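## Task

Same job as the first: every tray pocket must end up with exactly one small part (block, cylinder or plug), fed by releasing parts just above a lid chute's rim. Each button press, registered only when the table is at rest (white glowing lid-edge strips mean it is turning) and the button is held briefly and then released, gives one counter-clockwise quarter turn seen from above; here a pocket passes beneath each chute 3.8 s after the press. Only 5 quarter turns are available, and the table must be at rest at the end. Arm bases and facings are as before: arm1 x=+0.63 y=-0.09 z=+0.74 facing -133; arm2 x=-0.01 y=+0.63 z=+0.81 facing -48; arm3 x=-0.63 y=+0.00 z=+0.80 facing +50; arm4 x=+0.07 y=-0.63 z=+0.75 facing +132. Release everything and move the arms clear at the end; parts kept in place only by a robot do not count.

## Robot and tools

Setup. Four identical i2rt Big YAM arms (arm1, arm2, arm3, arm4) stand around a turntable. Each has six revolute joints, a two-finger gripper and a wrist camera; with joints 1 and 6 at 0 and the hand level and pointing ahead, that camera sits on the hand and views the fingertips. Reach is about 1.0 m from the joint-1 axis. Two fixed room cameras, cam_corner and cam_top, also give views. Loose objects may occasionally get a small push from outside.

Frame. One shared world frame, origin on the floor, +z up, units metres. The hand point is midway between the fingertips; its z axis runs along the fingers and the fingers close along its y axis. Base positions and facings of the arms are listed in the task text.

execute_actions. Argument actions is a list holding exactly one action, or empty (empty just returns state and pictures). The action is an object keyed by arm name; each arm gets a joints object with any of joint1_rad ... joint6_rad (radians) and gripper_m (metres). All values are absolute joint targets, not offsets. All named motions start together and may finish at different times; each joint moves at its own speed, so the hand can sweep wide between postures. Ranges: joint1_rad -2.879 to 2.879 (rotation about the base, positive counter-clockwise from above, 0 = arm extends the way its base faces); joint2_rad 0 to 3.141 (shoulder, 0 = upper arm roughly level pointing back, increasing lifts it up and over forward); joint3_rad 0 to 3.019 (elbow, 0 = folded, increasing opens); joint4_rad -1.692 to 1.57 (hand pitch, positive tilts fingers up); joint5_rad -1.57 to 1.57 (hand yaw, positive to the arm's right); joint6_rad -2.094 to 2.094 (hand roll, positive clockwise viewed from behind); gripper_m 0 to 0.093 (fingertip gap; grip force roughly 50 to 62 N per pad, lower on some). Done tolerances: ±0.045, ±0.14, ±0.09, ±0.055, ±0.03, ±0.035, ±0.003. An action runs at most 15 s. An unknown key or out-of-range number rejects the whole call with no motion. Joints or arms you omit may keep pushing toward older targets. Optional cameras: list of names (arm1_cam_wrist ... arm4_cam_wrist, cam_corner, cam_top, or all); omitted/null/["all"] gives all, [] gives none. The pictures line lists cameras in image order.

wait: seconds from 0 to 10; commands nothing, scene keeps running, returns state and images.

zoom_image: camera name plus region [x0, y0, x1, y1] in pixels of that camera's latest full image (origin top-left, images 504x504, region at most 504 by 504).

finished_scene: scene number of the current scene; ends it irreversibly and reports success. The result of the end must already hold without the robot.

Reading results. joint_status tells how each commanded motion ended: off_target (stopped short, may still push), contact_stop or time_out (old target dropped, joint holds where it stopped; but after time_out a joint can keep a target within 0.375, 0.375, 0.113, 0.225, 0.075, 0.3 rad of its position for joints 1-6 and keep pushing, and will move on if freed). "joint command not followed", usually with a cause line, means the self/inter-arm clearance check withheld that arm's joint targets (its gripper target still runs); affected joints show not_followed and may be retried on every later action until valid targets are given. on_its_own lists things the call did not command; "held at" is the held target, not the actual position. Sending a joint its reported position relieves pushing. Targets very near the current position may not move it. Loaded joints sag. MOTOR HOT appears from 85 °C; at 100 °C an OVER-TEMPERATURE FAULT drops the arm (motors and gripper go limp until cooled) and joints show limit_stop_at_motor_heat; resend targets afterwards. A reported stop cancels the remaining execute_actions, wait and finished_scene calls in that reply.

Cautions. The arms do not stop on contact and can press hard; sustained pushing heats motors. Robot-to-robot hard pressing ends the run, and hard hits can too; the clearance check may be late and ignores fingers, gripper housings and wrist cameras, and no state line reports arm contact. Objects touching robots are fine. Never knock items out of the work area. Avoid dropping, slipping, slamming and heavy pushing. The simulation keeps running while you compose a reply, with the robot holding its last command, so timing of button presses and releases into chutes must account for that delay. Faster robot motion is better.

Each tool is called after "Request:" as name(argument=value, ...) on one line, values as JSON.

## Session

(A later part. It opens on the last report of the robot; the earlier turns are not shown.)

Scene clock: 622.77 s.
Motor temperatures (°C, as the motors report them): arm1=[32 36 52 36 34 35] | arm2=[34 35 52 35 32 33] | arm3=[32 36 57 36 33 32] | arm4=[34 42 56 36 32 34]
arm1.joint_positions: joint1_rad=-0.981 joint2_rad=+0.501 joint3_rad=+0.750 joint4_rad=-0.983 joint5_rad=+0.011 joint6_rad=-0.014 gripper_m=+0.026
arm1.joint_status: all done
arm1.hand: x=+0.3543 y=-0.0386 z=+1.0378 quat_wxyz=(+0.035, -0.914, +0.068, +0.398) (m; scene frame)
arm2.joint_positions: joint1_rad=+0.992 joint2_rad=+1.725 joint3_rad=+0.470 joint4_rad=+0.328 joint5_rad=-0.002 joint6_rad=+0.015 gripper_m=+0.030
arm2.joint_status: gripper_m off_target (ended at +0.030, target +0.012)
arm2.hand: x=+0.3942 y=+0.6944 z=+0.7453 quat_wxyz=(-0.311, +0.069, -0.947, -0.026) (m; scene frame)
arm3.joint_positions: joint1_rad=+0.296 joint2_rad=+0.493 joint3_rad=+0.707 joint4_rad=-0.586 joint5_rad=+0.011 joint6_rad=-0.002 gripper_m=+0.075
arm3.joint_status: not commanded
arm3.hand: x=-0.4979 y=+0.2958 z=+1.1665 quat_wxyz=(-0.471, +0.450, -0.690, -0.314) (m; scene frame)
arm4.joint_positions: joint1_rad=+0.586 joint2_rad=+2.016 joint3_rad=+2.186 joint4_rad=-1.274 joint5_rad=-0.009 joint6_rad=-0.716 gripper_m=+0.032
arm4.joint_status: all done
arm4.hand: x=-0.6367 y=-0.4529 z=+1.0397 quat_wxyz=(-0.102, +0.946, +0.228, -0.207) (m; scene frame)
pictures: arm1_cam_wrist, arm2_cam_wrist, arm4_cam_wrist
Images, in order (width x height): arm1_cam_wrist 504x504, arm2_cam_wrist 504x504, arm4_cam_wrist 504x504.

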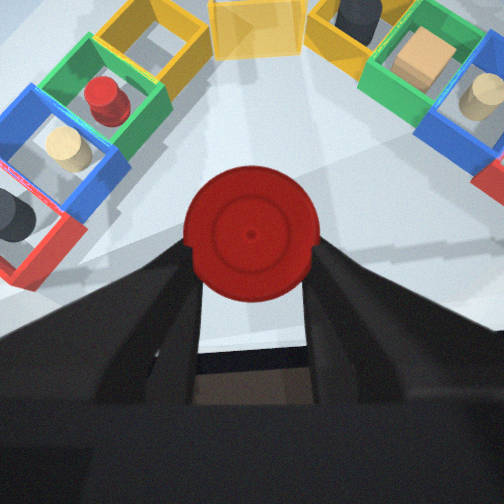

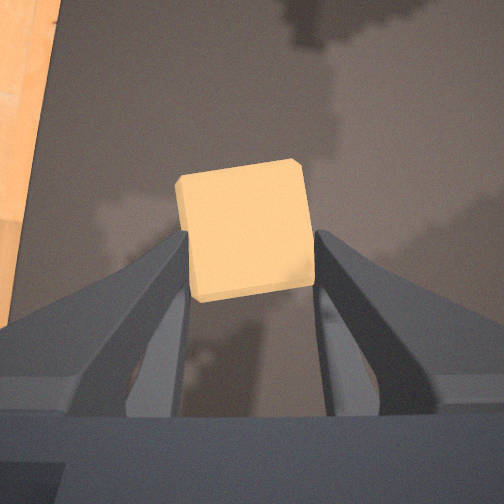

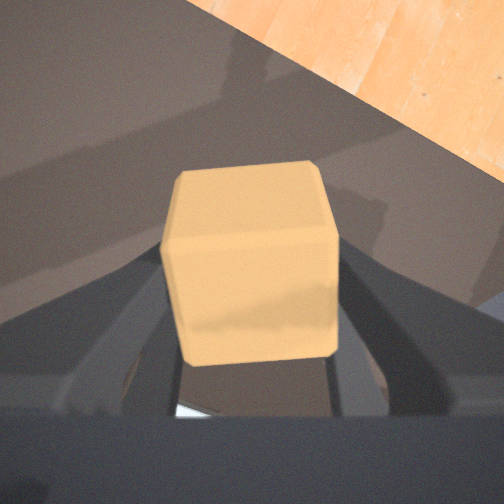

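Request:
execute_actions(actions=[{"arm2":{"joints":{"gripper_m":0.06,"joint2_rad":1.765}},"arm4":{"joints":{"joint2_rad":0.9,"joint3_rad":1.13,"joint4_rad":-1.5,"joint6_rad":0.415}},"arm1":{"joints":{"joint3_rad":1.095,"joint4_rad":-0.705}}}], cameras=[])

Request:
execute_actions(actions=[{"arm2":{"joints":{"gripper_m":0.012}},"arm4":{"joints":{"joint1_rad":-0.452}},"arm1":{"joints":{"joint2_rad":1.285}}}], cameras=["arm2_cam_wrist","arm1_cam_wrist","arm4_cam_wrist"])

Scene clock: 643.23 s.
Motor temperatures (°C, as the motors report them): arm1=[32 35 53 36 34 35] | arm2=[34 35 51 35 32 33] | arm3=[32 36 58 36 33 32] | arm4=[34 42 55 36 32 34]
arm1.joint_positions: joint1_rad=-0.981 joint2_rad=+0.496 joint3_rad=+1.073 joint4_rad=-0.720 joint5_rad=+0.011 joint6_rad=-0.014 gripper_m=+0.026
arm1.joint_status: all done
arm1.hand: x=+0.3418 y=-0.0347 z=+1.2800 quat_wxyz=(+0.056, -0.758, +0.059, +0.647) (m; scene frame)
arm2.joint_positions: joint1_rad=+0.992 joint2_rad=+1.756 joint3_rad=+0.470 joint4_rad=+0.332 joint5_rad=-0.002 joint6_rad=+0.015 gripper_m=+0.060
arm2.joint_status: all done
arm2.hand: x=+0.3887 y=+0.6935 z=+0.7339 quat_wxyz=(-0.299, +0.069, -0.952, -0.025) (m; scene frame)
arm3.joint_positions: joint1_rad=+0.296 joint2_rad=+0.493 joint3_rad=+0.707 joint4_rad=-0.586 joint5_rad=+0.011 joint6_rad=-0.002 gripper_m=+0.075
arm3.joint_status: not commanded
arm3.hand: x=-0.4979 y=+0.2958 z=+1.1665 quat_wxyz=(-0.471, +0.450, -0.690, -0.314) (m; scene frame)
arm4.joint_positions: joint1_rad=+0.586 joint2_rad=+0.907 joint3_rad=+1.130 joint4_rad=-1.498 joint5_rad=-0.009 joint6_rad=+0.400 gripper_m=+0.032
arm4.joint_status: all done
arm4.hand: x=-0.2028 y=-0.5612 z=+1.0716 quat_wxyz=(+0.017, +0.938, -0.313, -0.146) (m; scene frame)
pictures: none
No camera images: the call's "cameras" was empty. Leave "cameras" out to get every camera's image.

Scene clock: 644.80 s.
Motor temperatures (°C, as the motors report them): arm1=[32 36 53 36 34 35] | arm2=[34 35 51 35 32 33] | arm3=[32 36 58 36 33 32] | arm4=[34 42 55 36 32 34]
arm1.joint_positions: joint1_rad=-0.981 joint2_rad=+1.285 joint3_rad=+1.073 joint4_rad=-0.720 joint5_rad=+0.011 joint6_rad=-0.014 gripper_m=+0.026
arm1.joint_status: all done
arm1.hand: x=+0.1328 y=-0.0048 z=+0.9680 quat_wxyz=(+0.027, -0.949, +0.069, +0.306) (m; scene frame)
arm2.joint_positions: joint1_rad=+0.992 joint2_rad=+1.756 joint3_rad=+0.470 joint4_rad=+0.332 joint5_rad=-0.002 joint6_rad=+0.015 gripper_m=+0.031
arm2.joint_status: gripper_m off_target (ended at +0.031, target +0.012)
arm2.hand: x=+0.3887 y=+0.6935 z=+0.7339 quat_wxyz=(-0.299, +0.069, -0.952, -0.025) (m; scene frame)
arm3.joint_positions: joint1_rad=+0.296 joint2_rad=+0.493 joint3_rad=+0.707 joint4_rad=-0.586 joint5_rad=+0.011 joint6_rad=-0.002 gripper_m=+0.075
arm3.joint_status: not commanded
arm3.hand: x=-0.4979 y=+0.2958 z=+1.1665 quat_wxyz=(-0.471, +0.450, -0.690, -0.314) (m; scene frame)
arm4.joint_positions: joint1_rad=-0.444 joint2_rad=+0.907 joint3_rad=+1.130 joint4_rad=-1.498 joint5_rad=-0.009 joint6_rad=+0.401 gripper_m=+0.032
arm4.joint_status: all done
arm4.hand: x=-0.0094 y=-0.3562 z=+1.0712 quat_wxyz=(-0.058, +0.662, -0.735, -0.135) (m; scene frame)
pictures: arm1_cam_wrist, arm2_cam_wrist, arm4_cam_wrist
Images, in order (width x height): arm1_cam_wrist 504x504, arm2_cam_wrist 504x504, arm4_cam_wrist 504x504.

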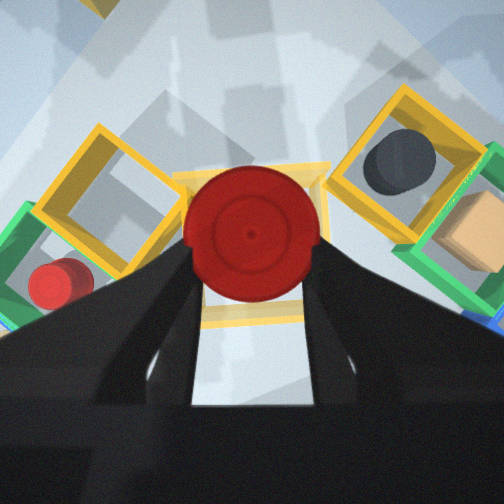

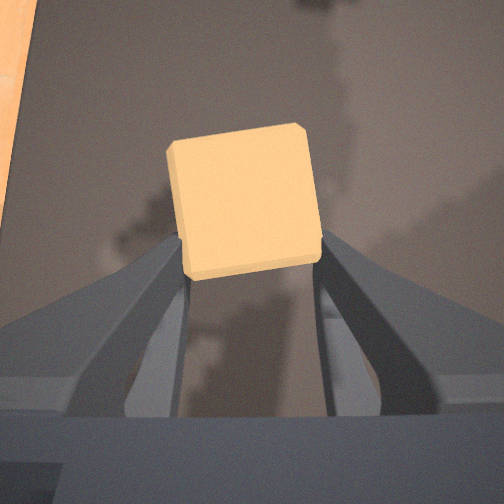

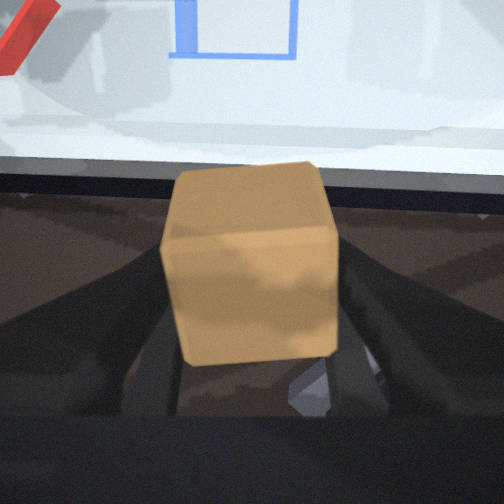

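Request:
execute_actions(actions=[{"arm2":{"joints":{"gripper_m":0.06,"joint2_rad":1.785,"joint3_rad":0.525}},"arm4":{"joints":{"joint2_rad":1.27,"joint3_rad":1.095,"joint4_rad":-1.32}}}], cameras=["arm2_cam_wrist","arm4_cam_wrist"])

Scene clock: 655.60 s.
Motor temperatures (°C, as the motors report them): arm1=[32 36 54 36 34 35] | arm2=[34 35 50 35 32 33] | arm3=[32 36 58 36 33 32] | arm4=[34 40 55 36 32 34]
arm1.joint_positions: joint1_rad=-0.981 joint2_rad=+1.285 joint3_rad=+1.073 joint4_rad=-0.720 joint5_rad=+0.011 joint6_rad=-0.014 gripper_m=+0.026
arm1.joint_status: not commanded
arm1.hand: x=+0.1328 y=-0.0048 z=+0.9680 quat_wxyz=(+0.027, -0.949, +0.069, +0.306) (m; scene frame)
arm2.joint_positions: joint1_rad=+0.992 joint2_rad=+1.773 joint3_rad=+0.508 joint4_rad=+0.333 joint5_rad=-0.002 joint6_rad=+0.015 gripper_m=+0.060
arm2.joint_status: all done
arm2.hand: x=+0.4069 y=+0.6964 z=+0.7369 quat_wxyz=(-0.309, +0.069, -0.948, -0.026) (m; scene frame)
arm3.joint_positions: joint1_rad=+0.296 joint2_rad=+0.493 joint3_rad=+0.707 joint4_rad=-0.586 joint5_rad=+0.011 joint6_rad=-0.002 gripper_m=+0.075
arm3.joint_status: not commanded
arm3.hand: x=-0.4979 y=+0.2958 z=+1.1665 quat_wxyz=(-0.471, +0.450, -0.690, -0.314) (m; scene frame)
arm4.joint_positions: joint1_rad=-0.444 joint2_rad=+1.291 joint3_rad=+1.090 joint4_rad=-1.329 joint5_rad=-0.009 joint6_rad=+0.401 gripper_m=+0.032
arm4.joint_status: all done
arm4.hand: x=-0.0331 y=-0.2790 z=+0.9428 quat_wxyz=(-0.004, +0.669, -0.743, -0.020) (m; scene frame)
pictures: arm2_cam_wrist, arm4_cam_wrist
Images, in order (width x height): arm2_cam_wrist 504x504, arm4_cam_wrist 504x504.

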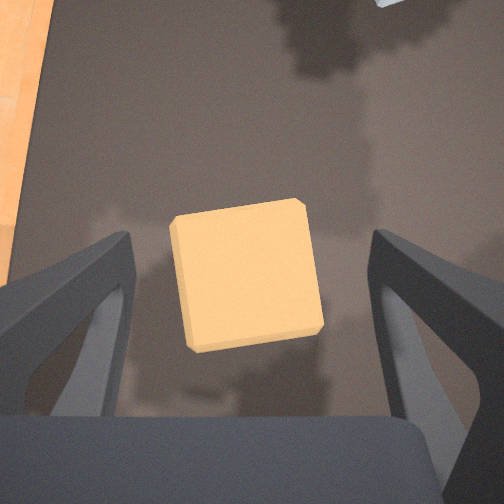

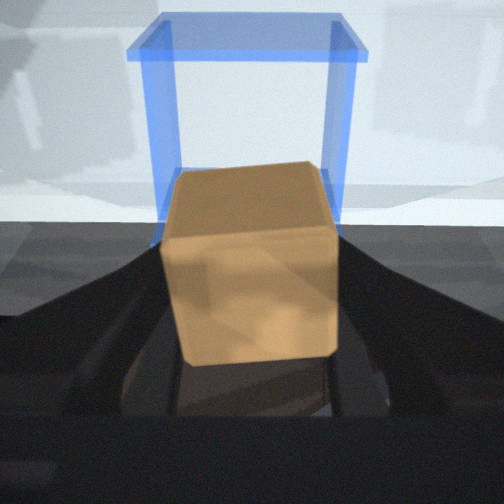

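Request:
execute_actions(actions=[{"arm2":{"joints":{"gripper_m":0.012}},"arm4":{"joints":{"joint4_rad":-1.265,"joint1_rad":-0.465}}}], cameras=["arm2_cam_wrist","arm4_cam_wrist"])

Scene clock: 683.50 s.
Motor temperatures (°C, as the motors report them): arm1=[32 36 55 36 34 35] | arm2=[34 35 50 35 32 33] | arm3=[32 36 58 36 33 32] | arm4=[34 39 54 36 32 34]
arm1.joint_positions: joint1_rad=-0.981 joint2_rad=+1.285 joint3_rad=+1.073 joint4_rad=-0.720 joint5_rad=+0.011 joint6_rad=-0.014 gripper_m=+0.026
arm1.joint_status: not commanded
arm1.hand: x=+0.1328 y=-0.0048 z=+0.9680 quat_wxyz=(+0.027, -0.949, +0.069, +0.306) (m; scene frame)
arm2.joint_positions: joint1_rad=+0.992 joint2_rad=+1.773 joint3_rad=+0.508 joint4_rad=+0.333 joint5_rad=-0.002 joint6_rad=+0.015 gripper_m=+0.031
arm2.joint_status: gripper_m off_target (ended at +0.031, target +0.012)
arm2.hand: x=+0.4069 y=+0.6964 z=+0.7369 quat_wxyz=(-0.309, +0.069, -0.948, -0.026) (m; scene frame)
arm3.joint_positions: joint1_rad=+0.296 joint2_rad=+0.493 joint3_rad=+0.707 joint4_rad=-0.586 joint5_rad=+0.011 joint6_rad=-0.002 gripper_m=+0.075
arm3.joint_status: not commanded
arm3.hand: x=-0.4979 y=+0.2958 z=+1.1665 quat_wxyz=(-0.471, +0.450, -0.690, -0.314) (m; scene frame)
arm4.joint_positions: joint1_rad=-0.452 joint2_rad=+1.291 joint3_rad=+1.090 joint4_rad=-1.278 joint5_rad=-0.009 joint6_rad=+0.401 gripper_m=+0.032
arm4.joint_status: all done
arm4.hand: x=-0.0338 y=-0.2663 z=+0.9436 quat_wxyz=(-0.015, +0.665, -0.745, -0.043) (m; scene frame)
pictures: arm2_cam_wrist, arm4_cam_wrist
Images, in order (width x height): arm2_cam_wrist 504x504, arm4_cam_wrist 504x504.

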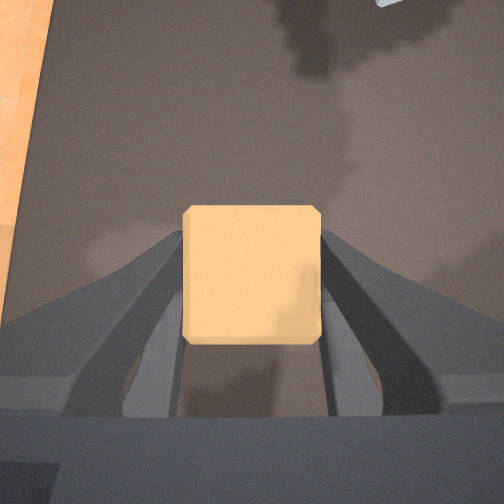

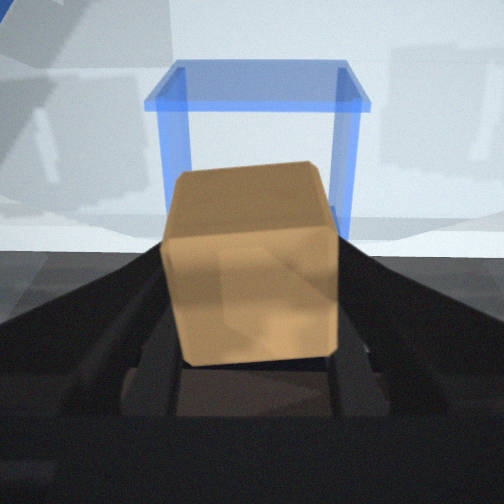

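Request:
execute_actions(actions=[{"arm2":{"joints":{"joint2_rad":0.607,"joint3_rad":0.69}}}], cameras=[])

Request:
execute_actions(actions=[{"arm2":{"joints":{"joint1_rad":-0.655,"joint4_rad":-0.515}}}], cameras=[])

Request:
execute_actions(actions=[{"arm2":{"joints":{"joint3_rad":0.44,"joint4_rad":-0.755}}}], cameras=["arm2_cam_wrist","cam_top","cam_corner"])

Scene clock: 708.77 s.
Motor temperatures (°C, as the motors report them): arm1=[32 36 55 36 34 35] | arm2=[34 35 51 35 32 33] | arm3=[32 36 58 36 33 32] | arm4=[34 38 54 36 32 34]
arm1.joint_positions: joint1_rad=-0.981 joint2_rad=+1.285 joint3_rad=+1.073 joint4_rad=-0.720 joint5_rad=+0.011 joint6_rad=-0.014 gripper_m=+0.026
arm1.joint_status: not commanded
arm1.hand: x=+0.1328 y=-0.0048 z=+0.9680 quat_wxyz=(+0.027, -0.949, +0.069, +0.306) (m; scene frame)
arm2.joint_positions: joint1_rad=+0.992 joint2_rad=+0.602 joint3_rad=+0.671 joint4_rad=+0.335 joint5_rad=-0.002 joint6_rad=+0.015 gripper_m=+0.031
arm2.joint_status: all done
arm2.hand: x=+0.3417 y=+0.6882 z=+1.3349 quat_wxyz=(-0.829, +0.042, -0.553, -0.071) (m; scene frame)
arm3.joint_positions: joint1_rad=+0.296 joint2_rad=+0.493 joint3_rad=+0.707 joint4_rad=-0.586 joint5_rad=+0.011 joint6_rad=-0.002 gripper_m=+0.075
arm3.joint_status: not commanded
arm3.hand: x=-0.4979 y=+0.2958 z=+1.1665 quat_wxyz=(-0.471, +0.450, -0.690, -0.314) (m; scene frame)
arm4.joint_positions: joint1_rad=-0.452 joint2_rad=+1.291 joint3_rad=+1.090 joint4_rad=-1.278 joint5_rad=-0.009 joint6_rad=+0.401 gripper_m=+0.032
arm4.joint_status: not commanded
arm4.hand: x=-0.0338 y=-0.2663 z=+0.9436 quat_wxyz=(-0.015, +0.665, -0.745, -0.043) (m; scene frame)
pictures: none
No camera images: the call's "cameras" was empty. Leave "cameras" out to get every camera's image.

Scene clock: 710.57 s.
Motor temperatures (°C, as the motors report them): arm1=[32 36 55 36 34 35] | arm2=[34 35 51 35 32 33] | arm3=[32 36 58 36 33 32] | arm4=[34 38 54 36 32 34]
arm1.joint_positions: joint1_rad=-0.981 joint2_rad=+1.285 joint3_rad=+1.073 joint4_rad=-0.720 joint5_rad=+0.011 joint6_rad=-0.014 gripper_m=+0.026
arm1.joint_status: not commanded
arm1.hand: x=+0.1328 y=-0.0048 z=+0.9680 quat_wxyz=(+0.027, -0.949, +0.069, +0.306) (m; scene frame)
arm2.joint_positions: joint1_rad=-0.652 joint2_rad=+0.607 joint3_rad=+0.671 joint4_rad=-0.504 joint5_rad=-0.001 joint6_rad=+0.015 gripper_m=+0.031
arm2.joint_status: all done
arm2.hand: x=+0.0183 y=+0.2795 z=+1.1373 quat_wxyz=(-0.396, -0.574, -0.618, +0.363) (m; scene frame)
arm3.joint_positions: joint1_rad=+0.296 joint2_rad=+0.493 joint3_rad=+0.707 joint4_rad=-0.586 joint5_rad=+0.011 joint6_rad=-0.002 gripper_m=+0.075
arm3.joint_status: not commanded
arm3.hand: x=-0.4979 y=+0.2958 z=+1.1665 quat_wxyz=(-0.471, +0.450, -0.690, -0.314) (m; scene frame)
arm4.joint_positions: joint1_rad=-0.452 joint2_rad=+1.291 joint3_rad=+1.090 joint4_rad=-1.278 joint5_rad=-0.009 joint6_rad=+0.401 gripper_m=+0.032
arm4.joint_status: not commanded
arm4.hand: x=-0.0338 y=-0.2663 z=+0.9436 quat_wxyz=(-0.015, +0.665, -0.745, -0.043) (m; scene frame)
pictures: none
No camera images: the call's "cameras" was empty. Leave "cameras" out to get every camera's image.

Scene clock: 711.80 s.
Motor temperatures (°C, as the motors report them): arm1=[32 36 55 36 34 35] | arm2=[34 35 52 35 32 33] | arm3=[32 36 58 36 33 32] | arm4=[34 38 54 36 32 34]
arm1.joint_positions: joint1_rad=-0.981 joint2_rad=+1.285 joint3_rad=+1.073 joint4_rad=-0.720 joint5_rad=+0.011 joint6_rad=-0.014 gripper_m=+0.026
arm1.joint_status: not commanded
arm1.hand: x=+0.1328 y=-0.0048 z=+0.9680 quat_wxyz=(+0.027, -0.949, +0.069, +0.306) (m; scene frame)
arm2.joint_positions: joint1_rad=-0.652 joint2_rad=+0.609 joint3_rad=+0.423 joint4_rad=-0.749 joint5_rad=-0.001 joint6_rad=+0.015 gripper_m=+0.031
arm2.joint_status: all done
arm2.hand: x=+0.0100 y=+0.3603 z=+0.9495 quat_wxyz=(-0.231, -0.647, -0.695, +0.213) (m; scene frame)
arm3.joint_positions: joint1_rad=+0.296 joint2_rad=+0.493 joint3_rad=+0.707 joint4_rad=-0.586 joint5_rad=+0.011 joint6_rad=-0.002 gripper_m=+0.075
arm3.joint_status: not commanded
arm3.hand: x=-0.4979 y=+0.2958 z=+1.1665 quat_wxyz=(-0.471, +0.450, -0.690, -0.314) (m; scene frame)
arm4.joint_positions: joint1_rad=-0.452 joint2_rad=+1.291 joint3_rad=+1.090 joint4_rad=-1.278 joint5_rad=-0.009 joint6_rad=+0.401 gripper_m=+0.032
arm4.joint_status: not commanded
arm4.hand: x=-0.0338 y=-0.2663 z=+0.9436 quat_wxyz=(-0.015, +0.665, -0.745, -0.043) (m; scene frame)
pictures: arm2_cam_wrist, cam_corner, cam_top
Images, in order (width x height): arm2_cam_wrist 504x504, cam_corner 504x504, cam_top 504x504.

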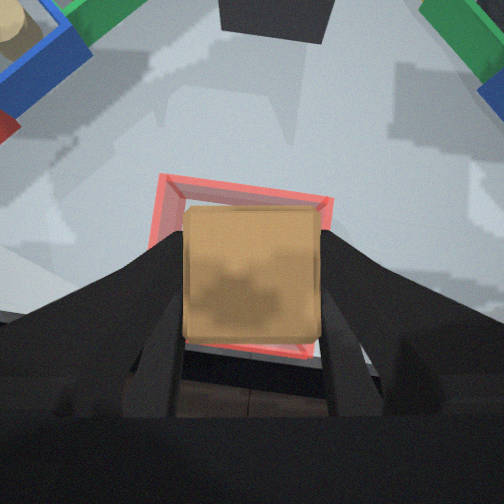

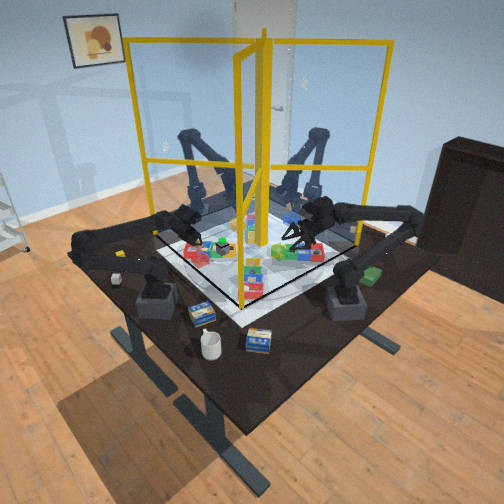

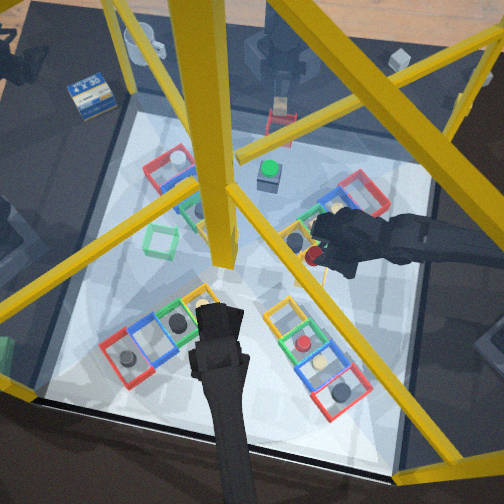

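Request:
execute_actions(actions=[{"arm2":{"joints":{"joint3_rad":0.672,"joint4_rad":-0.49,"joint1_rad":-0.70}}}], cameras=[])

Request:
execute_actions(actions=[{"arm2":{"joints":{"joint2_rad":1.076}}}], cameras=["arm2_cam_wrist","cam_corner","arm1_cam_wrist","arm4_cam_wrist"])

Scene clock: 721.43 s.
Motor temperatures (°C, as the motors report them): arm1=[32 36 55 36 34 35] | arm2=[34 35 54 35 32 33] | arm3=[32 36 58 36 33 32] | arm4=[34 38 53 36 32 34]
arm1.joint_positions: joint1_rad=-0.981 joint2_rad=+1.285 joint3_rad=+1.073 joint4_rad=-0.720 joint5_rad=+0.011 joint6_rad=-0.014 gripper_m=+0.026
arm1.joint_status: not commanded
arm1.hand: x=+0.1328 y=-0.0048 z=+0.9680 quat_wxyz=(+0.027, -0.949, +0.069, +0.306) (m; scene frame)
arm2.joint_positions: joint1_rad=-0.696 joint2_rad=+0.604 joint3_rad=+0.652 joint4_rad=-0.502 joint5_rad=-0.001 joint6_rad=+0.015 gripper_m=+0.031
arm2.joint_status: all done
arm2.hand: x=+0.0029 y=+0.2805 z=+1.1280 quat_wxyz=(-0.384, -0.589, -0.608, +0.368) (m; scene frame)
arm3.joint_positions: joint1_rad=+0.296 joint2_rad=+0.493 joint3_rad=+0.707 joint4_rad=-0.586 joint5_rad=+0.011 joint6_rad=-0.002 gripper_m=+0.075
arm3.joint_status: not commanded
arm3.hand: x=-0.4979 y=+0.2958 z=+1.1665 quat_wxyz=(-0.471, +0.450, -0.690, -0.314) (m; scene frame)
arm4.joint_positions: joint1_rad=-0.452 joint2_rad=+1.291 joint3_rad=+1.090 joint4_rad=-1.278 joint5_rad=-0.009 joint6_rad=+0.401 gripper_m=+0.032
arm4.joint_status: not commanded
arm4.hand: x=-0.0338 y=-0.2663 z=+0.9436 quat_wxyz=(-0.015, +0.665, -0.745, -0.043) (m; scene frame)
pictures: none
No camera images: the call's "cameras" was empty. Leave "cameras" out to get every camera's image.

Scene clock: 722.57 s.
Motor temperatures (°C, as the motors report them): arm1=[32 36 55 36 34 35] | arm2=[34 35 54 35 32 33] | arm3=[32 36 58 36 33 32] | arm4=[34 38 53 36 32 34]
arm1.joint_positions: joint1_rad=-0.981 joint2_rad=+1.285 joint3_rad=+1.073 joint4_rad=-0.720 joint5_rad=+0.011 joint6_rad=-0.014 gripper_m=+0.026
arm1.joint_status: not commanded
arm1.hand: x=+0.1328 y=-0.0048 z=+0.9680 quat_wxyz=(+0.027, -0.949, +0.069, +0.306) (m; scene frame)
arm2.joint_positions: joint1_rad=-0.696 joint2_rad=+1.081 joint3_rad=+0.652 joint4_rad=-0.502 joint5_rad=-0.001 joint6_rad=+0.015 gripper_m=+0.031
arm2.joint_status: all done
arm2.hand: x=+0.0035 y=+0.2331 z=+0.9568 quat_wxyz=(-0.228, -0.661, -0.680, +0.220) (m; scene frame)
arm3.joint_positions: joint1_rad=+0.296 joint2_rad=+0.493 joint3_rad=+0.707 joint4_rad=-0.586 joint5_rad=+0.011 joint6_rad=-0.002 gripper_m=+0.075
arm3.joint_status: not commanded
arm3.hand: x=-0.4979 y=+0.2958 z=+1.1665 quat_wxyz=(-0.471, +0.450, -0.690, -0.314) (m; scene frame)
arm4.joint_positions: joint1_rad=-0.452 joint2_rad=+1.291 joint3_rad=+1.090 joint4_rad=-1.278 joint5_rad=-0.009 joint6_rad=+0.401 gripper_m=+0.032
arm4.joint_status: not commanded
arm4.hand: x=-0.0338 y=-0.2663 z=+0.9436 quat_wxyz=(-0.015, +0.665, -0.745, -0.043) (m; scene frame)
pictures: arm1_cam_wrist, arm2_cam_wrist, arm4_cam_wrist, cam_corner
Images, in order (width x height): arm1_cam_wrist 504x504, arm2_cam_wrist 504x504, arm4_cam_wrist 504x504, cam_corner 504x504.

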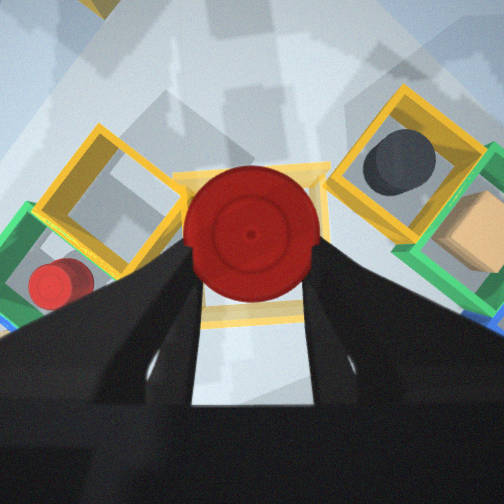

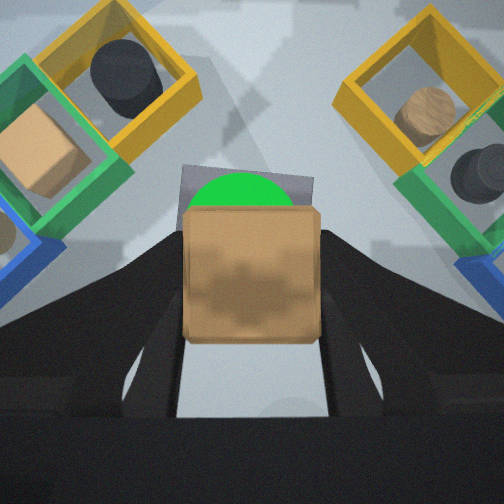

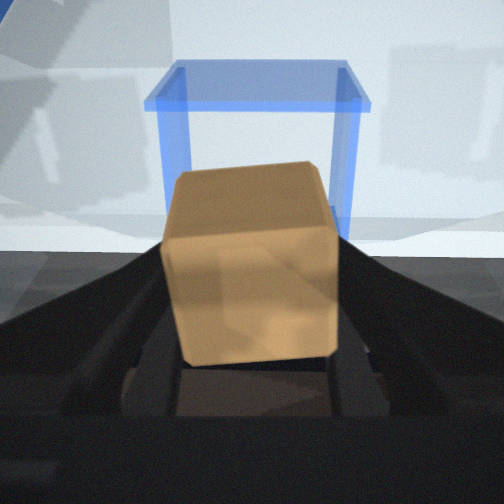

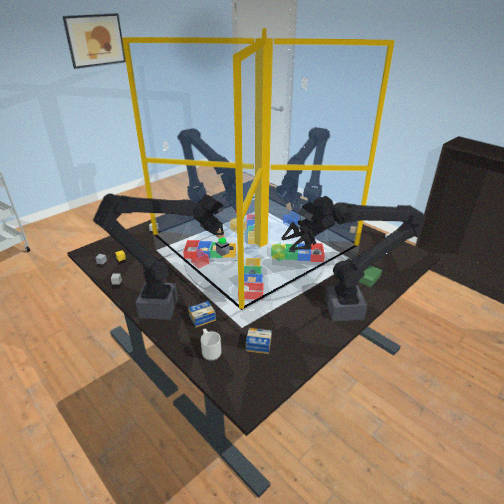

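Request:
execute_actions(actions=[{"arm2":{"joints":{"joint2_rad":1.271}}}], cameras=[])

Request:
wait(seconds=0.3)

Request:
execute_actions(actions=[{"arm2":{"joints":{"joint2_rad":0.607,"joint1_rad":-0.632}}}], cameras=[])

Request:
execute_actions(actions=[{"arm2":{"joints":{"joint3_rad":0.44,"joint4_rad":-0.755}}}], cameras=[])

Request:
wait(seconds=0.12)

Request:
execute_actions(actions=[{"arm1":{"joints":{"gripper_m":0.075}},"arm2":{"joints":{"gripper_m":0.075}},"arm4":{"joints":{"gripper_m":0.075}}}], cameras=["arm1_cam_wrist","arm2_cam_wrist","arm4_cam_wrist"])

Scene clock: 733.47 s.
Motor temperatures (°C, as the motors report them): arm1=[32 36 55 36 34 35] | arm2=[34 34 55 35 32 33] | arm3=[32 36 59 36 33 32] | arm4=[34 38 53 36 32 34]
arm1.joint_positions: joint1_rad=-0.981 joint2_rad=+1.285 joint3_rad=+1.073 joint4_rad=-0.720 joint5_rad=+0.011 joint6_rad=-0.014 gripper_m=+0.026
arm1.joint_status: not commanded
arm1.hand: x=+0.1328 y=-0.0048 z=+0.9680 quat_wxyz=(+0.027, -0.949, +0.069, +0.306) (m; scene frame)
arm2.joint_positions: joint1_rad=-0.696 joint2_rad=+1.221 joint3_rad=+0.688 joint4_rad=-0.478 joint5_rad=-0.001 joint6_rad=+0.015 gripper_m=+0.031
arm2.joint_status: all done
arm2.hand: x=+0.0039 y=+0.2152 z=+0.9236 quat_wxyz=(-0.200, -0.669, -0.689, +0.194) (m; scene frame)
arm3.joint_positions: joint1_rad=+0.296 joint2_rad=+0.493 joint3_rad=+0.707 joint4_rad=-0.586 joint5_rad=+0.011 joint6_rad=-0.002 gripper_m=+0.075
arm3.joint_status: not commanded
arm3.hand: x=-0.4979 y=+0.2958 z=+1.1665 quat_wxyz=(-0.471, +0.450, -0.690, -0.314) (m; scene frame)
arm4.joint_positions: joint1_rad=-0.452 joint2_rad=+1.291 joint3_rad=+1.090 joint4_rad=-1.278 joint5_rad=-0.009 joint6_rad=+0.401 gripper_m=+0.032
arm4.joint_status: not commanded
arm4.hand: x=-0.0338 y=-0.2663 z=+0.9436 quat_wxyz=(-0.015, +0.665, -0.745, -0.043) (m; scene frame)
pictures: none
No camera images: the call's "cameras" was empty. Leave "cameras" out to get every camera's image.

Scene clock: 733.77 s.
Motor temperatures (°C, as the motors report them): arm1=[32 36 55 36 34 35] | arm2=[34 34 55 35 32 33] | arm3=[32 36 59 36 33 32] | arm4=[34 38 53 36 32 34]
arm1.joint_positions: joint1_rad=-0.981 joint2_rad=+1.285 joint3_rad=+1.073 joint4_rad=-0.720 joint5_rad=+0.011 joint6_rad=-0.014 gripper_m=+0.026
arm1.joint_status: not commanded
arm1.hand: x=+0.1328 y=-0.0048 z=+0.9680 quat_wxyz=(+0.027, -0.949, +0.069, +0.306) (m; scene frame)
arm2.joint_positions: joint1_rad=-0.696 joint2_rad=+1.221 joint3_rad=+0.688 joint4_rad=-0.478 joint5_rad=-0.001 joint6_rad=+0.015 gripper_m=+0.031
arm2.joint_status: all done
arm2.hand: x=+0.0039 y=+0.2152 z=+0.9236 quat_wxyz=(-0.200, -0.669, -0.689, +0.194) (m; scene frame)
arm3.joint_positions: joint1_rad=+0.296 joint2_rad=+0.493 joint3_rad=+0.707 joint4_rad=-0.586 joint5_rad=+0.011 joint6_rad=-0.002 gripper_m=+0.075
arm3.joint_status: not commanded
arm3.hand: x=-0.4979 y=+0.2958 z=+1.1665 quat_wxyz=(-0.471, +0.450, -0.690, -0.314) (m; scene frame)
arm4.joint_positions: joint1_rad=-0.452 joint2_rad=+1.291 joint3_rad=+1.090 joint4_rad=-1.278 joint5_rad=-0.009 joint6_rad=+0.401 gripper_m=+0.032
arm4.joint_status: not commanded
arm4.hand: x=-0.0338 y=-0.2663 z=+0.9436 quat_wxyz=(-0.015, +0.665, -0.745, -0.043) (m; scene frame)
wait: 0.30 s; at rest by 0.27 s
pictures: arm1_cam_wrist, arm2_cam_wrist, arm3_cam_wrist, arm4_cam_wrist, cam_corner, cam_top
Images, in order (width x height): arm1_cam_wrist 504x504, arm2_cam_wrist 504x504, arm3_cam_wrist 504x504, arm4_cam_wrist 504x504, cam_corner 504x504, cam_top 504x504.

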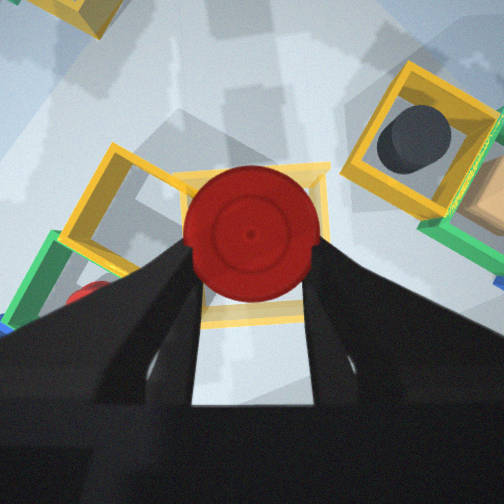

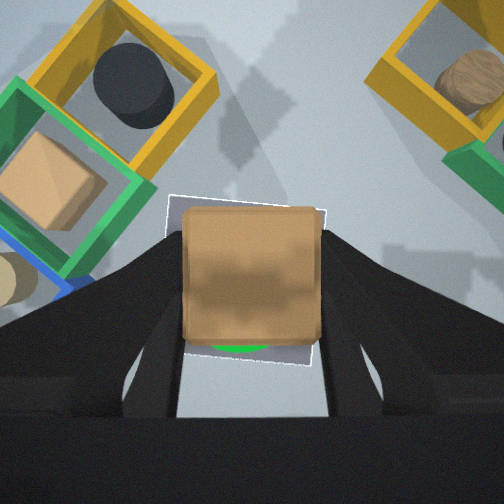

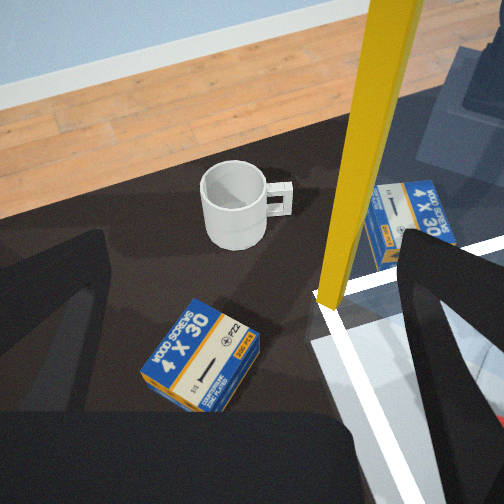

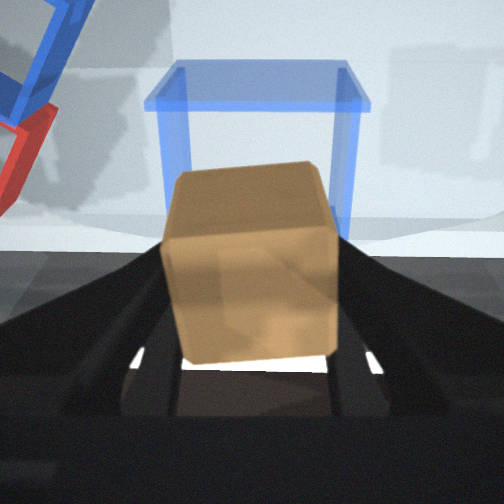

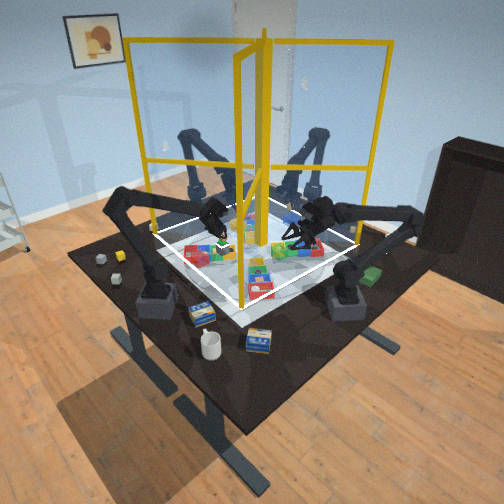

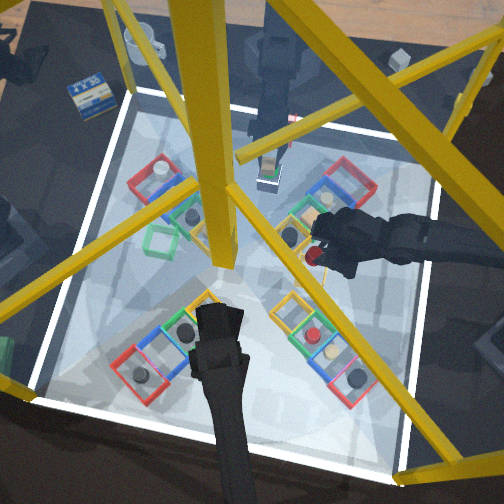

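Scene clock: 735.00 s.
Motor temperatures (°C, as the motors report them): arm1=[32 36 55 36 34 35] | arm2=[34 34 55 35 32 33] | arm3=[32 36 59 36 33 32] | arm4=[34 38 53 36 32 34]
arm1.joint_positions: joint1_rad=-0.981 joint2_rad=+1.285 joint3_rad=+1.073 joint4_rad=-0.720 joint5_rad=+0.011 joint6_rad=-0.014 gripper_m=+0.026
arm1.joint_status: not commanded
arm1.hand: x=+0.1328 y=-0.0048 z=+0.9680 quat_wxyz=(+0.027, -0.949, +0.069, +0.306) (m; scene frame)
arm2.joint_positions: joint1_rad=-0.631 joint2_rad=+0.602 joint3_rad=+0.663 joint4_rad=-0.483 joint5_rad=-0.001 joint6_rad=+0.015 gripper_m=+0.031
arm2.joint_status: all done
arm2.hand: x=+0.0258 y=+0.2797 z=+1.1387 quat_wxyz=(-0.405, -0.564, -0.621, +0.364) (m; scene frame)
arm3.joint_positions: joint1_rad=+0.296 joint2_rad=+0.493 joint3_rad=+0.707 joint4_rad=-0.586 joint5_rad=+0.011 joint6_rad=-0.002 gripper_m=+0.075
arm3.joint_status: not commanded
arm3.hand: x=-0.4979 y=+0.2958 z=+1.1665 quat_wxyz=(-0.471, +0.450, -0.690, -0.314) (m; scene frame)
arm4.joint_positions: joint1_rad=-0.452 joint2_rad=+1.291 joint3_rad=+1.090 joint4_rad=-1.278 joint5_rad=-0.009 joint6_rad=+0.401 gripper_m=+0.032
arm4.joint_status: not commanded
arm4.hand: x=-0.0338 y=-0.2663 z=+0.9436 quat_wxyz=(-0.015, +0.665, -0.745, -0.043) (m; scene frame)
pictures: none
No camera images: the call's "cameras" was empty. Leave "cameras" out to get every camera's image.

Scene clock: 736.17 s.
Motor temperatures (°C, as the motors report them): arm1=[32 36 55 36 34 35] | arm2=[34 34 55 35 32 33] | arm3=[32 36 59 36 33 32] | arm4=[34 38 53 36 32 34]
arm1.joint_positions: joint1_rad=-0.981 joint2_rad=+1.285 joint3_rad=+1.073 joint4_rad=-0.720 joint5_rad=+0.011 joint6_rad=-0.014 gripper_m=+0.026
arm1.joint_status: not commanded
arm1.hand: x=+0.1328 y=-0.0048 z=+0.9680 quat_wxyz=(+0.027, -0.949, +0.069, +0.306) (m; scene frame)
arm2.joint_positions: joint1_rad=-0.631 joint2_rad=+0.610 joint3_rad=+0.422 joint4_rad=-0.747 joint5_rad=-0.001 joint6_rad=+0.015 gripper_m=+0.031
arm2.joint_status: all done
arm2.hand: x=+0.0157 y=+0.3604 z=+0.9495 quat_wxyz=(-0.233, -0.639, -0.702, +0.211) (m; scene frame)
arm3.joint_positions: joint1_rad=+0.296 joint2_rad=+0.493 joint3_rad=+0.707 joint4_rad=-0.586 joint5_rad=+0.011 joint6_rad=-0.002 gripper_m=+0.075
arm3.joint_status: not commanded
arm3.hand: x=-0.4979 y=+0.2958 z=+1.1665 quat_wxyz=(-0.471, +0.450, -0.690, -0.314) (m; scene frame)
arm4.joint_positions: joint1_rad=-0.452 joint2_rad=+1.291 joint3_rad=+1.090 joint4_rad=-1.278 joint5_rad=-0.009 joint6_rad=+0.401 gripper_m=+0.032
arm4.joint_status: not commanded
arm4.hand: x=-0.0338 y=-0.2663 z=+0.9436 quat_wxyz=(-0.015, +0.665, -0.745, -0.043) (m; scene frame)
pictures: none
No camera images: the call's "cameras" was empty. Leave "cameras" out to get every camera's image.

Scene clock: 736.30 s.
Motor temperatures (°C, as the motors report them): arm1=[32 36 55 36 34 35] | arm2=[34 34 55 35 32 33] | arm3=[32 36 59 36 33 32] | arm4=[34 38 53 36 32 34]
arm1.joint_positions: joint1_rad=-0.981 joint2_rad=+1.285 joint3_rad=+1.073 joint4_rad=-0.720 joint5_rad=+0.011 joint6_rad=-0.014 gripper_m=+0.026
arm1.joint_status: not commanded
arm1.hand: x=+0.1328 y=-0.0048 z=+0.9680 quat_wxyz=(+0.027, -0.949, +0.069, +0.306) (m; scene frame)
arm2.joint_positions: joint1_rad=-0.631 joint2_rad=+0.610 joint3_rad=+0.422 joint4_rad=-0.747 joint5_rad=-0.001 joint6_rad=+0.015 gripper_m=+0.031
arm2.joint_status: all done
arm2.hand: x=+0.0157 y=+0.3604 z=+0.9495 quat_wxyz=(-0.233, -0.639, -0.702, +0.211) (m; scene frame)
arm3.joint_positions: joint1_rad=+0.296 joint2_rad=+0.493 joint3_rad=+0.707 joint4_rad=-0.586 joint5_rad=+0.011 joint6_rad=-0.002 gripper_m=+0.075
arm3.joint_status: not commanded
arm3.hand: x=-0.4979 y=+0.2958 z=+1.1665 quat_wxyz=(-0.471, +0.450, -0.690, -0.314) (m; scene frame)
arm4.joint_positions: joint1_rad=-0.452 joint2_rad=+1.291 joint3_rad=+1.090 joint4_rad=-1.278 joint5_rad=-0.009 joint6_rad=+0.401 gripper_m=+0.032
arm4.joint_status: not commanded
arm4.hand: x=-0.0338 y=-0.2663 z=+0.9436 quat_wxyz=(-0.015, +0.665, -0.745, -0.043) (m; scene frame)
wait: 0.13 s; no rest
pictures: arm1_cam_wrist, arm2_cam_wrist, arm3_cam_wrist, arm4_cam_wrist, cam_corner, cam_top
Images, in order (width x height): arm1_cam_wrist 504x504, arm2_cam_wrist 504x504, arm3_cam_wrist 504x504, arm4_cam_wrist 504x504, cam_corner 504x504, cam_top 504x504.

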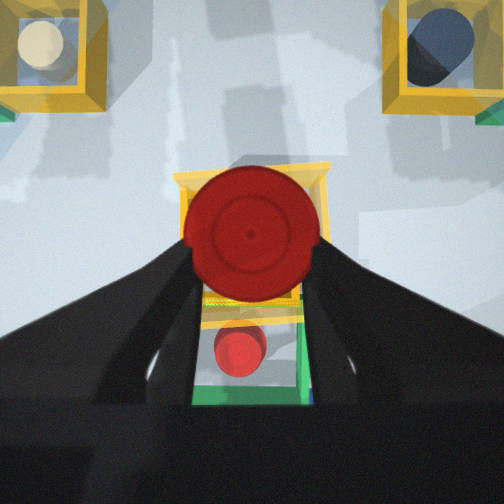

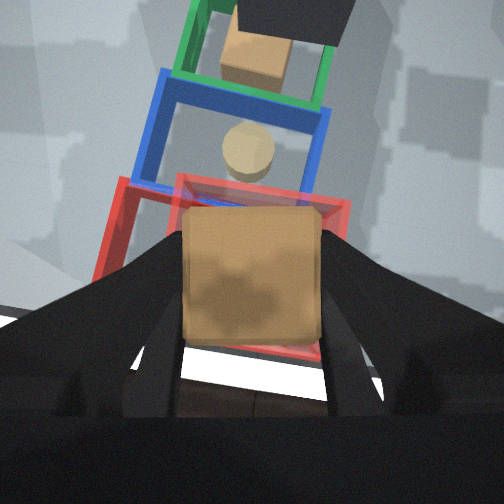

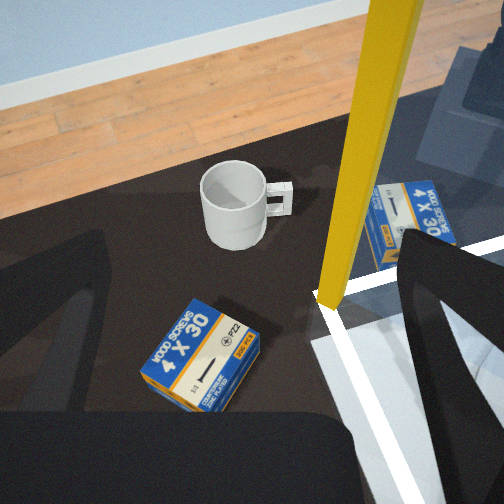

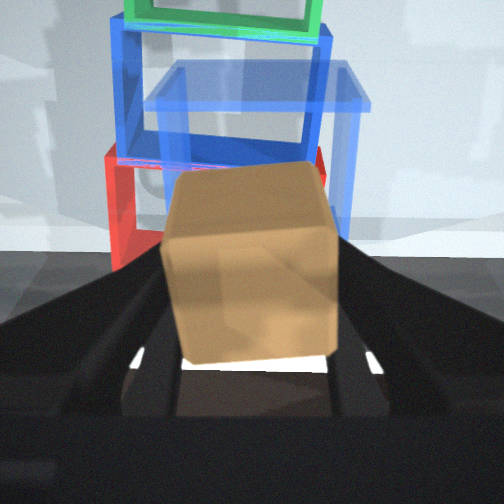

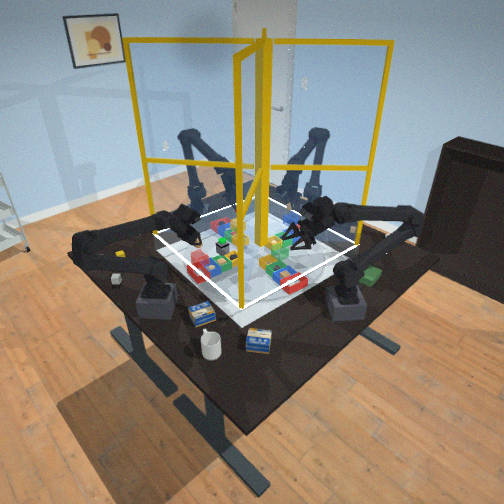

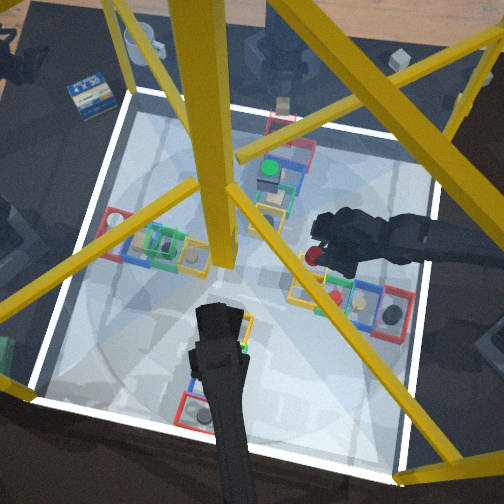

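Scene clock: 736.93 s.
Motor temperatures (°C, as the motors report them): arm1=[32 36 55 36 34 35] | arm2=[34 34 55 35 32 33] | arm3=[32 36 59 36 33 32] | arm4=[34 38 53 36 32 34]
arm1.joint_positions: joint1_rad=-0.981 joint2_rad=+1.285 joint3_rad=+1.073 joint4_rad=-0.720 joint5_rad=+0.011 joint6_rad=-0.014 gripper_m=+0.075
arm1.joint_status: all done
arm1.hand: x=+0.1328 y=-0.0048 z=+0.9680 quat_wxyz=(+0.027, -0.949, +0.069, +0.306) (m; scene frame)
arm2.joint_positions: joint1_rad=-0.631 joint2_rad=+0.610 joint3_rad=+0.422 joint4_rad=-0.747 joint5_rad=-0.001 joint6_rad=+0.015 gripper_m=+0.075
arm2.joint_status: all done
arm2.hand: x=+0.0157 y=+0.3604 z=+0.9495 quat_wxyz=(-0.233, -0.639, -0.702, +0.211) (m; scene frame)
arm3.joint_positions: joint1_rad=+0.296 joint2_rad=+0.493 joint3_rad=+0.707 joint4_rad=-0.586 joint5_rad=+0.011 joint6_rad=-0.002 gripper_m=+0.075
arm3.joint_status: not commanded
arm3.hand: x=-0.4979 y=+0.2958 z=+1.1665 quat_wxyz=(-0.471, +0.450, -0.690, -0.314) (m; scene frame)
arm4.joint_positions: joint1_rad=-0.452 joint2_rad=+1.291 joint3_rad=+1.090 joint4_rad=-1.278 joint5_rad=-0.009 joint6_rad=+0.401 gripper_m=+0.075
arm4.joint_status: all done
arm4.hand: x=-0.0338 y=-0.2663 z=+0.9436 quat_wxyz=(-0.015, +0.665, -0.745, -0.043) (m; scene frame)
pictures: arm1_cam_wrist, arm2_cam_wrist, arm4_cam_wrist
Images, in order (width x height): arm1_cam_wrist 504x504, arm2_cam_wrist 504x504, arm4_cam_wrist 504x504.

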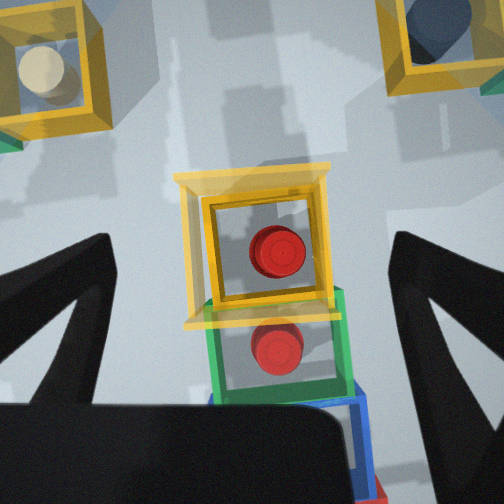

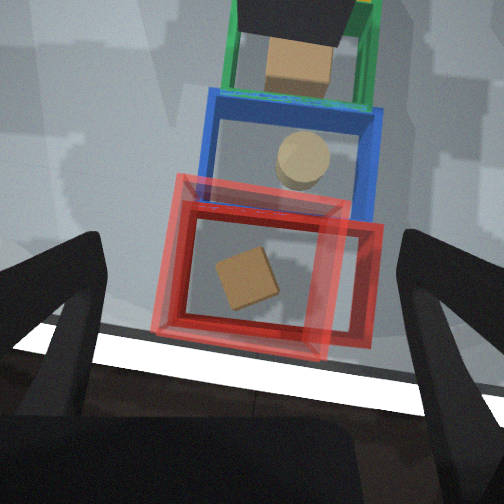

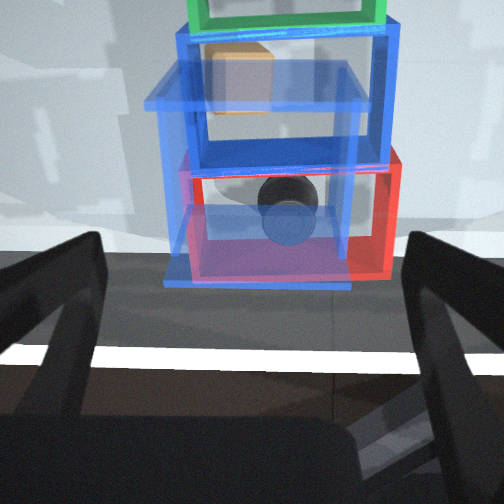

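All three landed. Retracting the arms and then checking the trays.

Request:
execute_actions(actions=[{"arm1":{"joints":{"joint2_rad":0.6}},"arm2":{"joints":{"joint3_rad":0.8}},"arm4":{"joints":{"joint2_rad":0.7}}}], cameras=[])

Request:
execute_actions(actions=[{"arm1":{"joints":{"joint1_rad":0.3}},"arm2":{"joints":{"joint1_rad":0.5}},"arm4":{"joints":{"joint1_rad":0.4}}}], cameras=["cam_top","cam_corner"])

Scene clock: 743.53 s.
Motor temperatures (°C, as the motors report them): arm1=[32 36 55 36 34 35] | arm2=[34 34 56 35 32 33] | arm3=[32 36 59 36 33 32] | arm4=[34 38 53 36 32 34]
arm1.joint_positions: joint1_rad=-0.981 joint2_rad=+0.594 joint3_rad=+1.073 joint4_rad=-0.720 joint5_rad=+0.011 joint6_rad=-0.014 gripper_m=+0.075
arm1.joint_status: all done
arm1.hand: x=+0.3035 y=-0.0290 z=+1.2517 quat_wxyz=(+0.053, -0.789, +0.061, +0.609) (m; scene frame)
arm2.joint_positions: joint1_rad=-0.631 joint2_rad=+0.604 joint3_rad=+0.773 joint4_rad=-0.752 joint5_rad=-0.001 joint6_rad=+0.015 gripper_m=+0.075
arm2.joint_status: all done
arm2.hand: x=+0.0234 y=+0.3029 z=+1.1462 quat_wxyz=(-0.354, -0.592, -0.651, +0.318) (m; scene frame)
arm3.joint_positions: joint1_rad=+0.296 joint2_rad=+0.493 joint3_rad=+0.707 joint4_rad=-0.586 joint5_rad=+0.011 joint6_rad=-0.002 gripper_m=+0.075
arm3.joint_status: not commanded
arm3.hand: x=-0.4979 y=+0.2958 z=+1.1665 quat_wxyz=(-0.471, +0.450, -0.690, -0.314) (m; scene frame)
arm4.joint_positions: joint1_rad=-0.452 joint2_rad=+0.692 joint3_rad=+1.090 joint4_rad=-1.276 joint5_rad=-0.009 joint6_rad=+0.401 gripper_m=+0.075
arm4.joint_status: all done
arm4.hand: x=-0.0063 y=-0.3584 z=+1.1348 quat_wxyz=(-0.141, +0.628, -0.701, -0.308) (m; scene frame)
pictures: none
No camera images: the call's "cameras" was empty. Leave "cameras" out to get every camera's image.

Scene clock: 745.17 s.
Motor temperatures (°C, as the motors report them): arm1=[32 36 55 36 34 35] | arm2=[34 34 56 35 32 33] | arm3=[32 36 59 36 33 32] | arm4=[34 38 53 36 32 34]
arm1.joint_positions: joint1_rad=+0.296 joint2_rad=+0.594 joint3_rad=+1.073 joint4_rad=-0.720 joint5_rad=+0.009 joint6_rad=-0.014 gripper_m=+0.075
arm1.joint_status: all done
arm1.hand: x=+0.4809 y=-0.3719 z=+1.2576 quat_wxyz=(-0.328, -0.666, -0.416, +0.524) (m; scene frame)
arm2.joint_positions: joint1_rad=+0.497 joint2_rad=+0.604 joint3_rad=+0.773 joint4_rad=-0.752 joint5_rad=-0.002 joint6_rad=+0.015 gripper_m=+0.075
arm2.joint_status: all done
arm2.hand: x=+0.3009 y=+0.5222 z=+1.1430 quat_wxyz=(-0.465, -0.152, -0.868, +0.078) (m; scene frame)
arm3.joint_positions: joint1_rad=+0.296 joint2_rad=+0.493 joint3_rad=+0.707 joint4_rad=-0.586 joint5_rad=+0.011 joint6_rad=-0.002 gripper_m=+0.075
arm3.joint_status: not commanded
arm3.hand: x=-0.4979 y=+0.2958 z=+1.1665 quat_wxyz=(-0.471, +0.450, -0.690, -0.314) (m; scene frame)
arm4.joint_positions: joint1_rad=+0.390 joint2_rad=+0.692 joint3_rad=+1.090 joint4_rad=-1.276 joint5_rad=-0.008 joint6_rad=+0.402 gripper_m=+0.075
arm4.joint_status: all done
arm4.hand: x=-0.1812 y=-0.5095 z=+1.1351 quat_wxyz=(-0.002, +0.859, -0.384, -0.339) (m; scene frame)
pictures: cam_corner, cam_top
Images, in order (width x height): cam_corner 504x504, cam_top 504x504.

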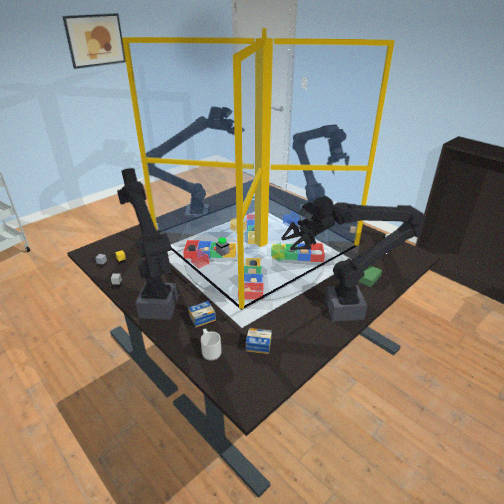

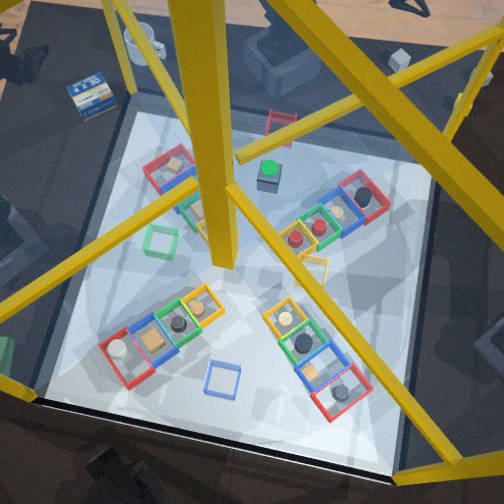

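Request:
zoom_image(camera="cam_top", region=[80, 120, 420, 440])

Region (80, 120, 420, 440) of cam_top's 504x504 image, scaled by 1.482, with more detail than that image has; it fills the top 474 rows of this view, and the rest is white.

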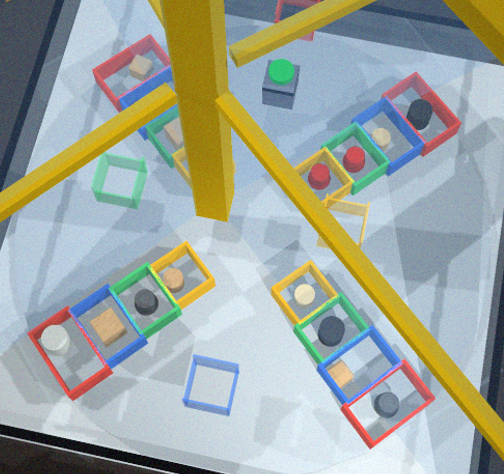

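Request:
finished_scene(scene=2)

The scene is finished: the task was done.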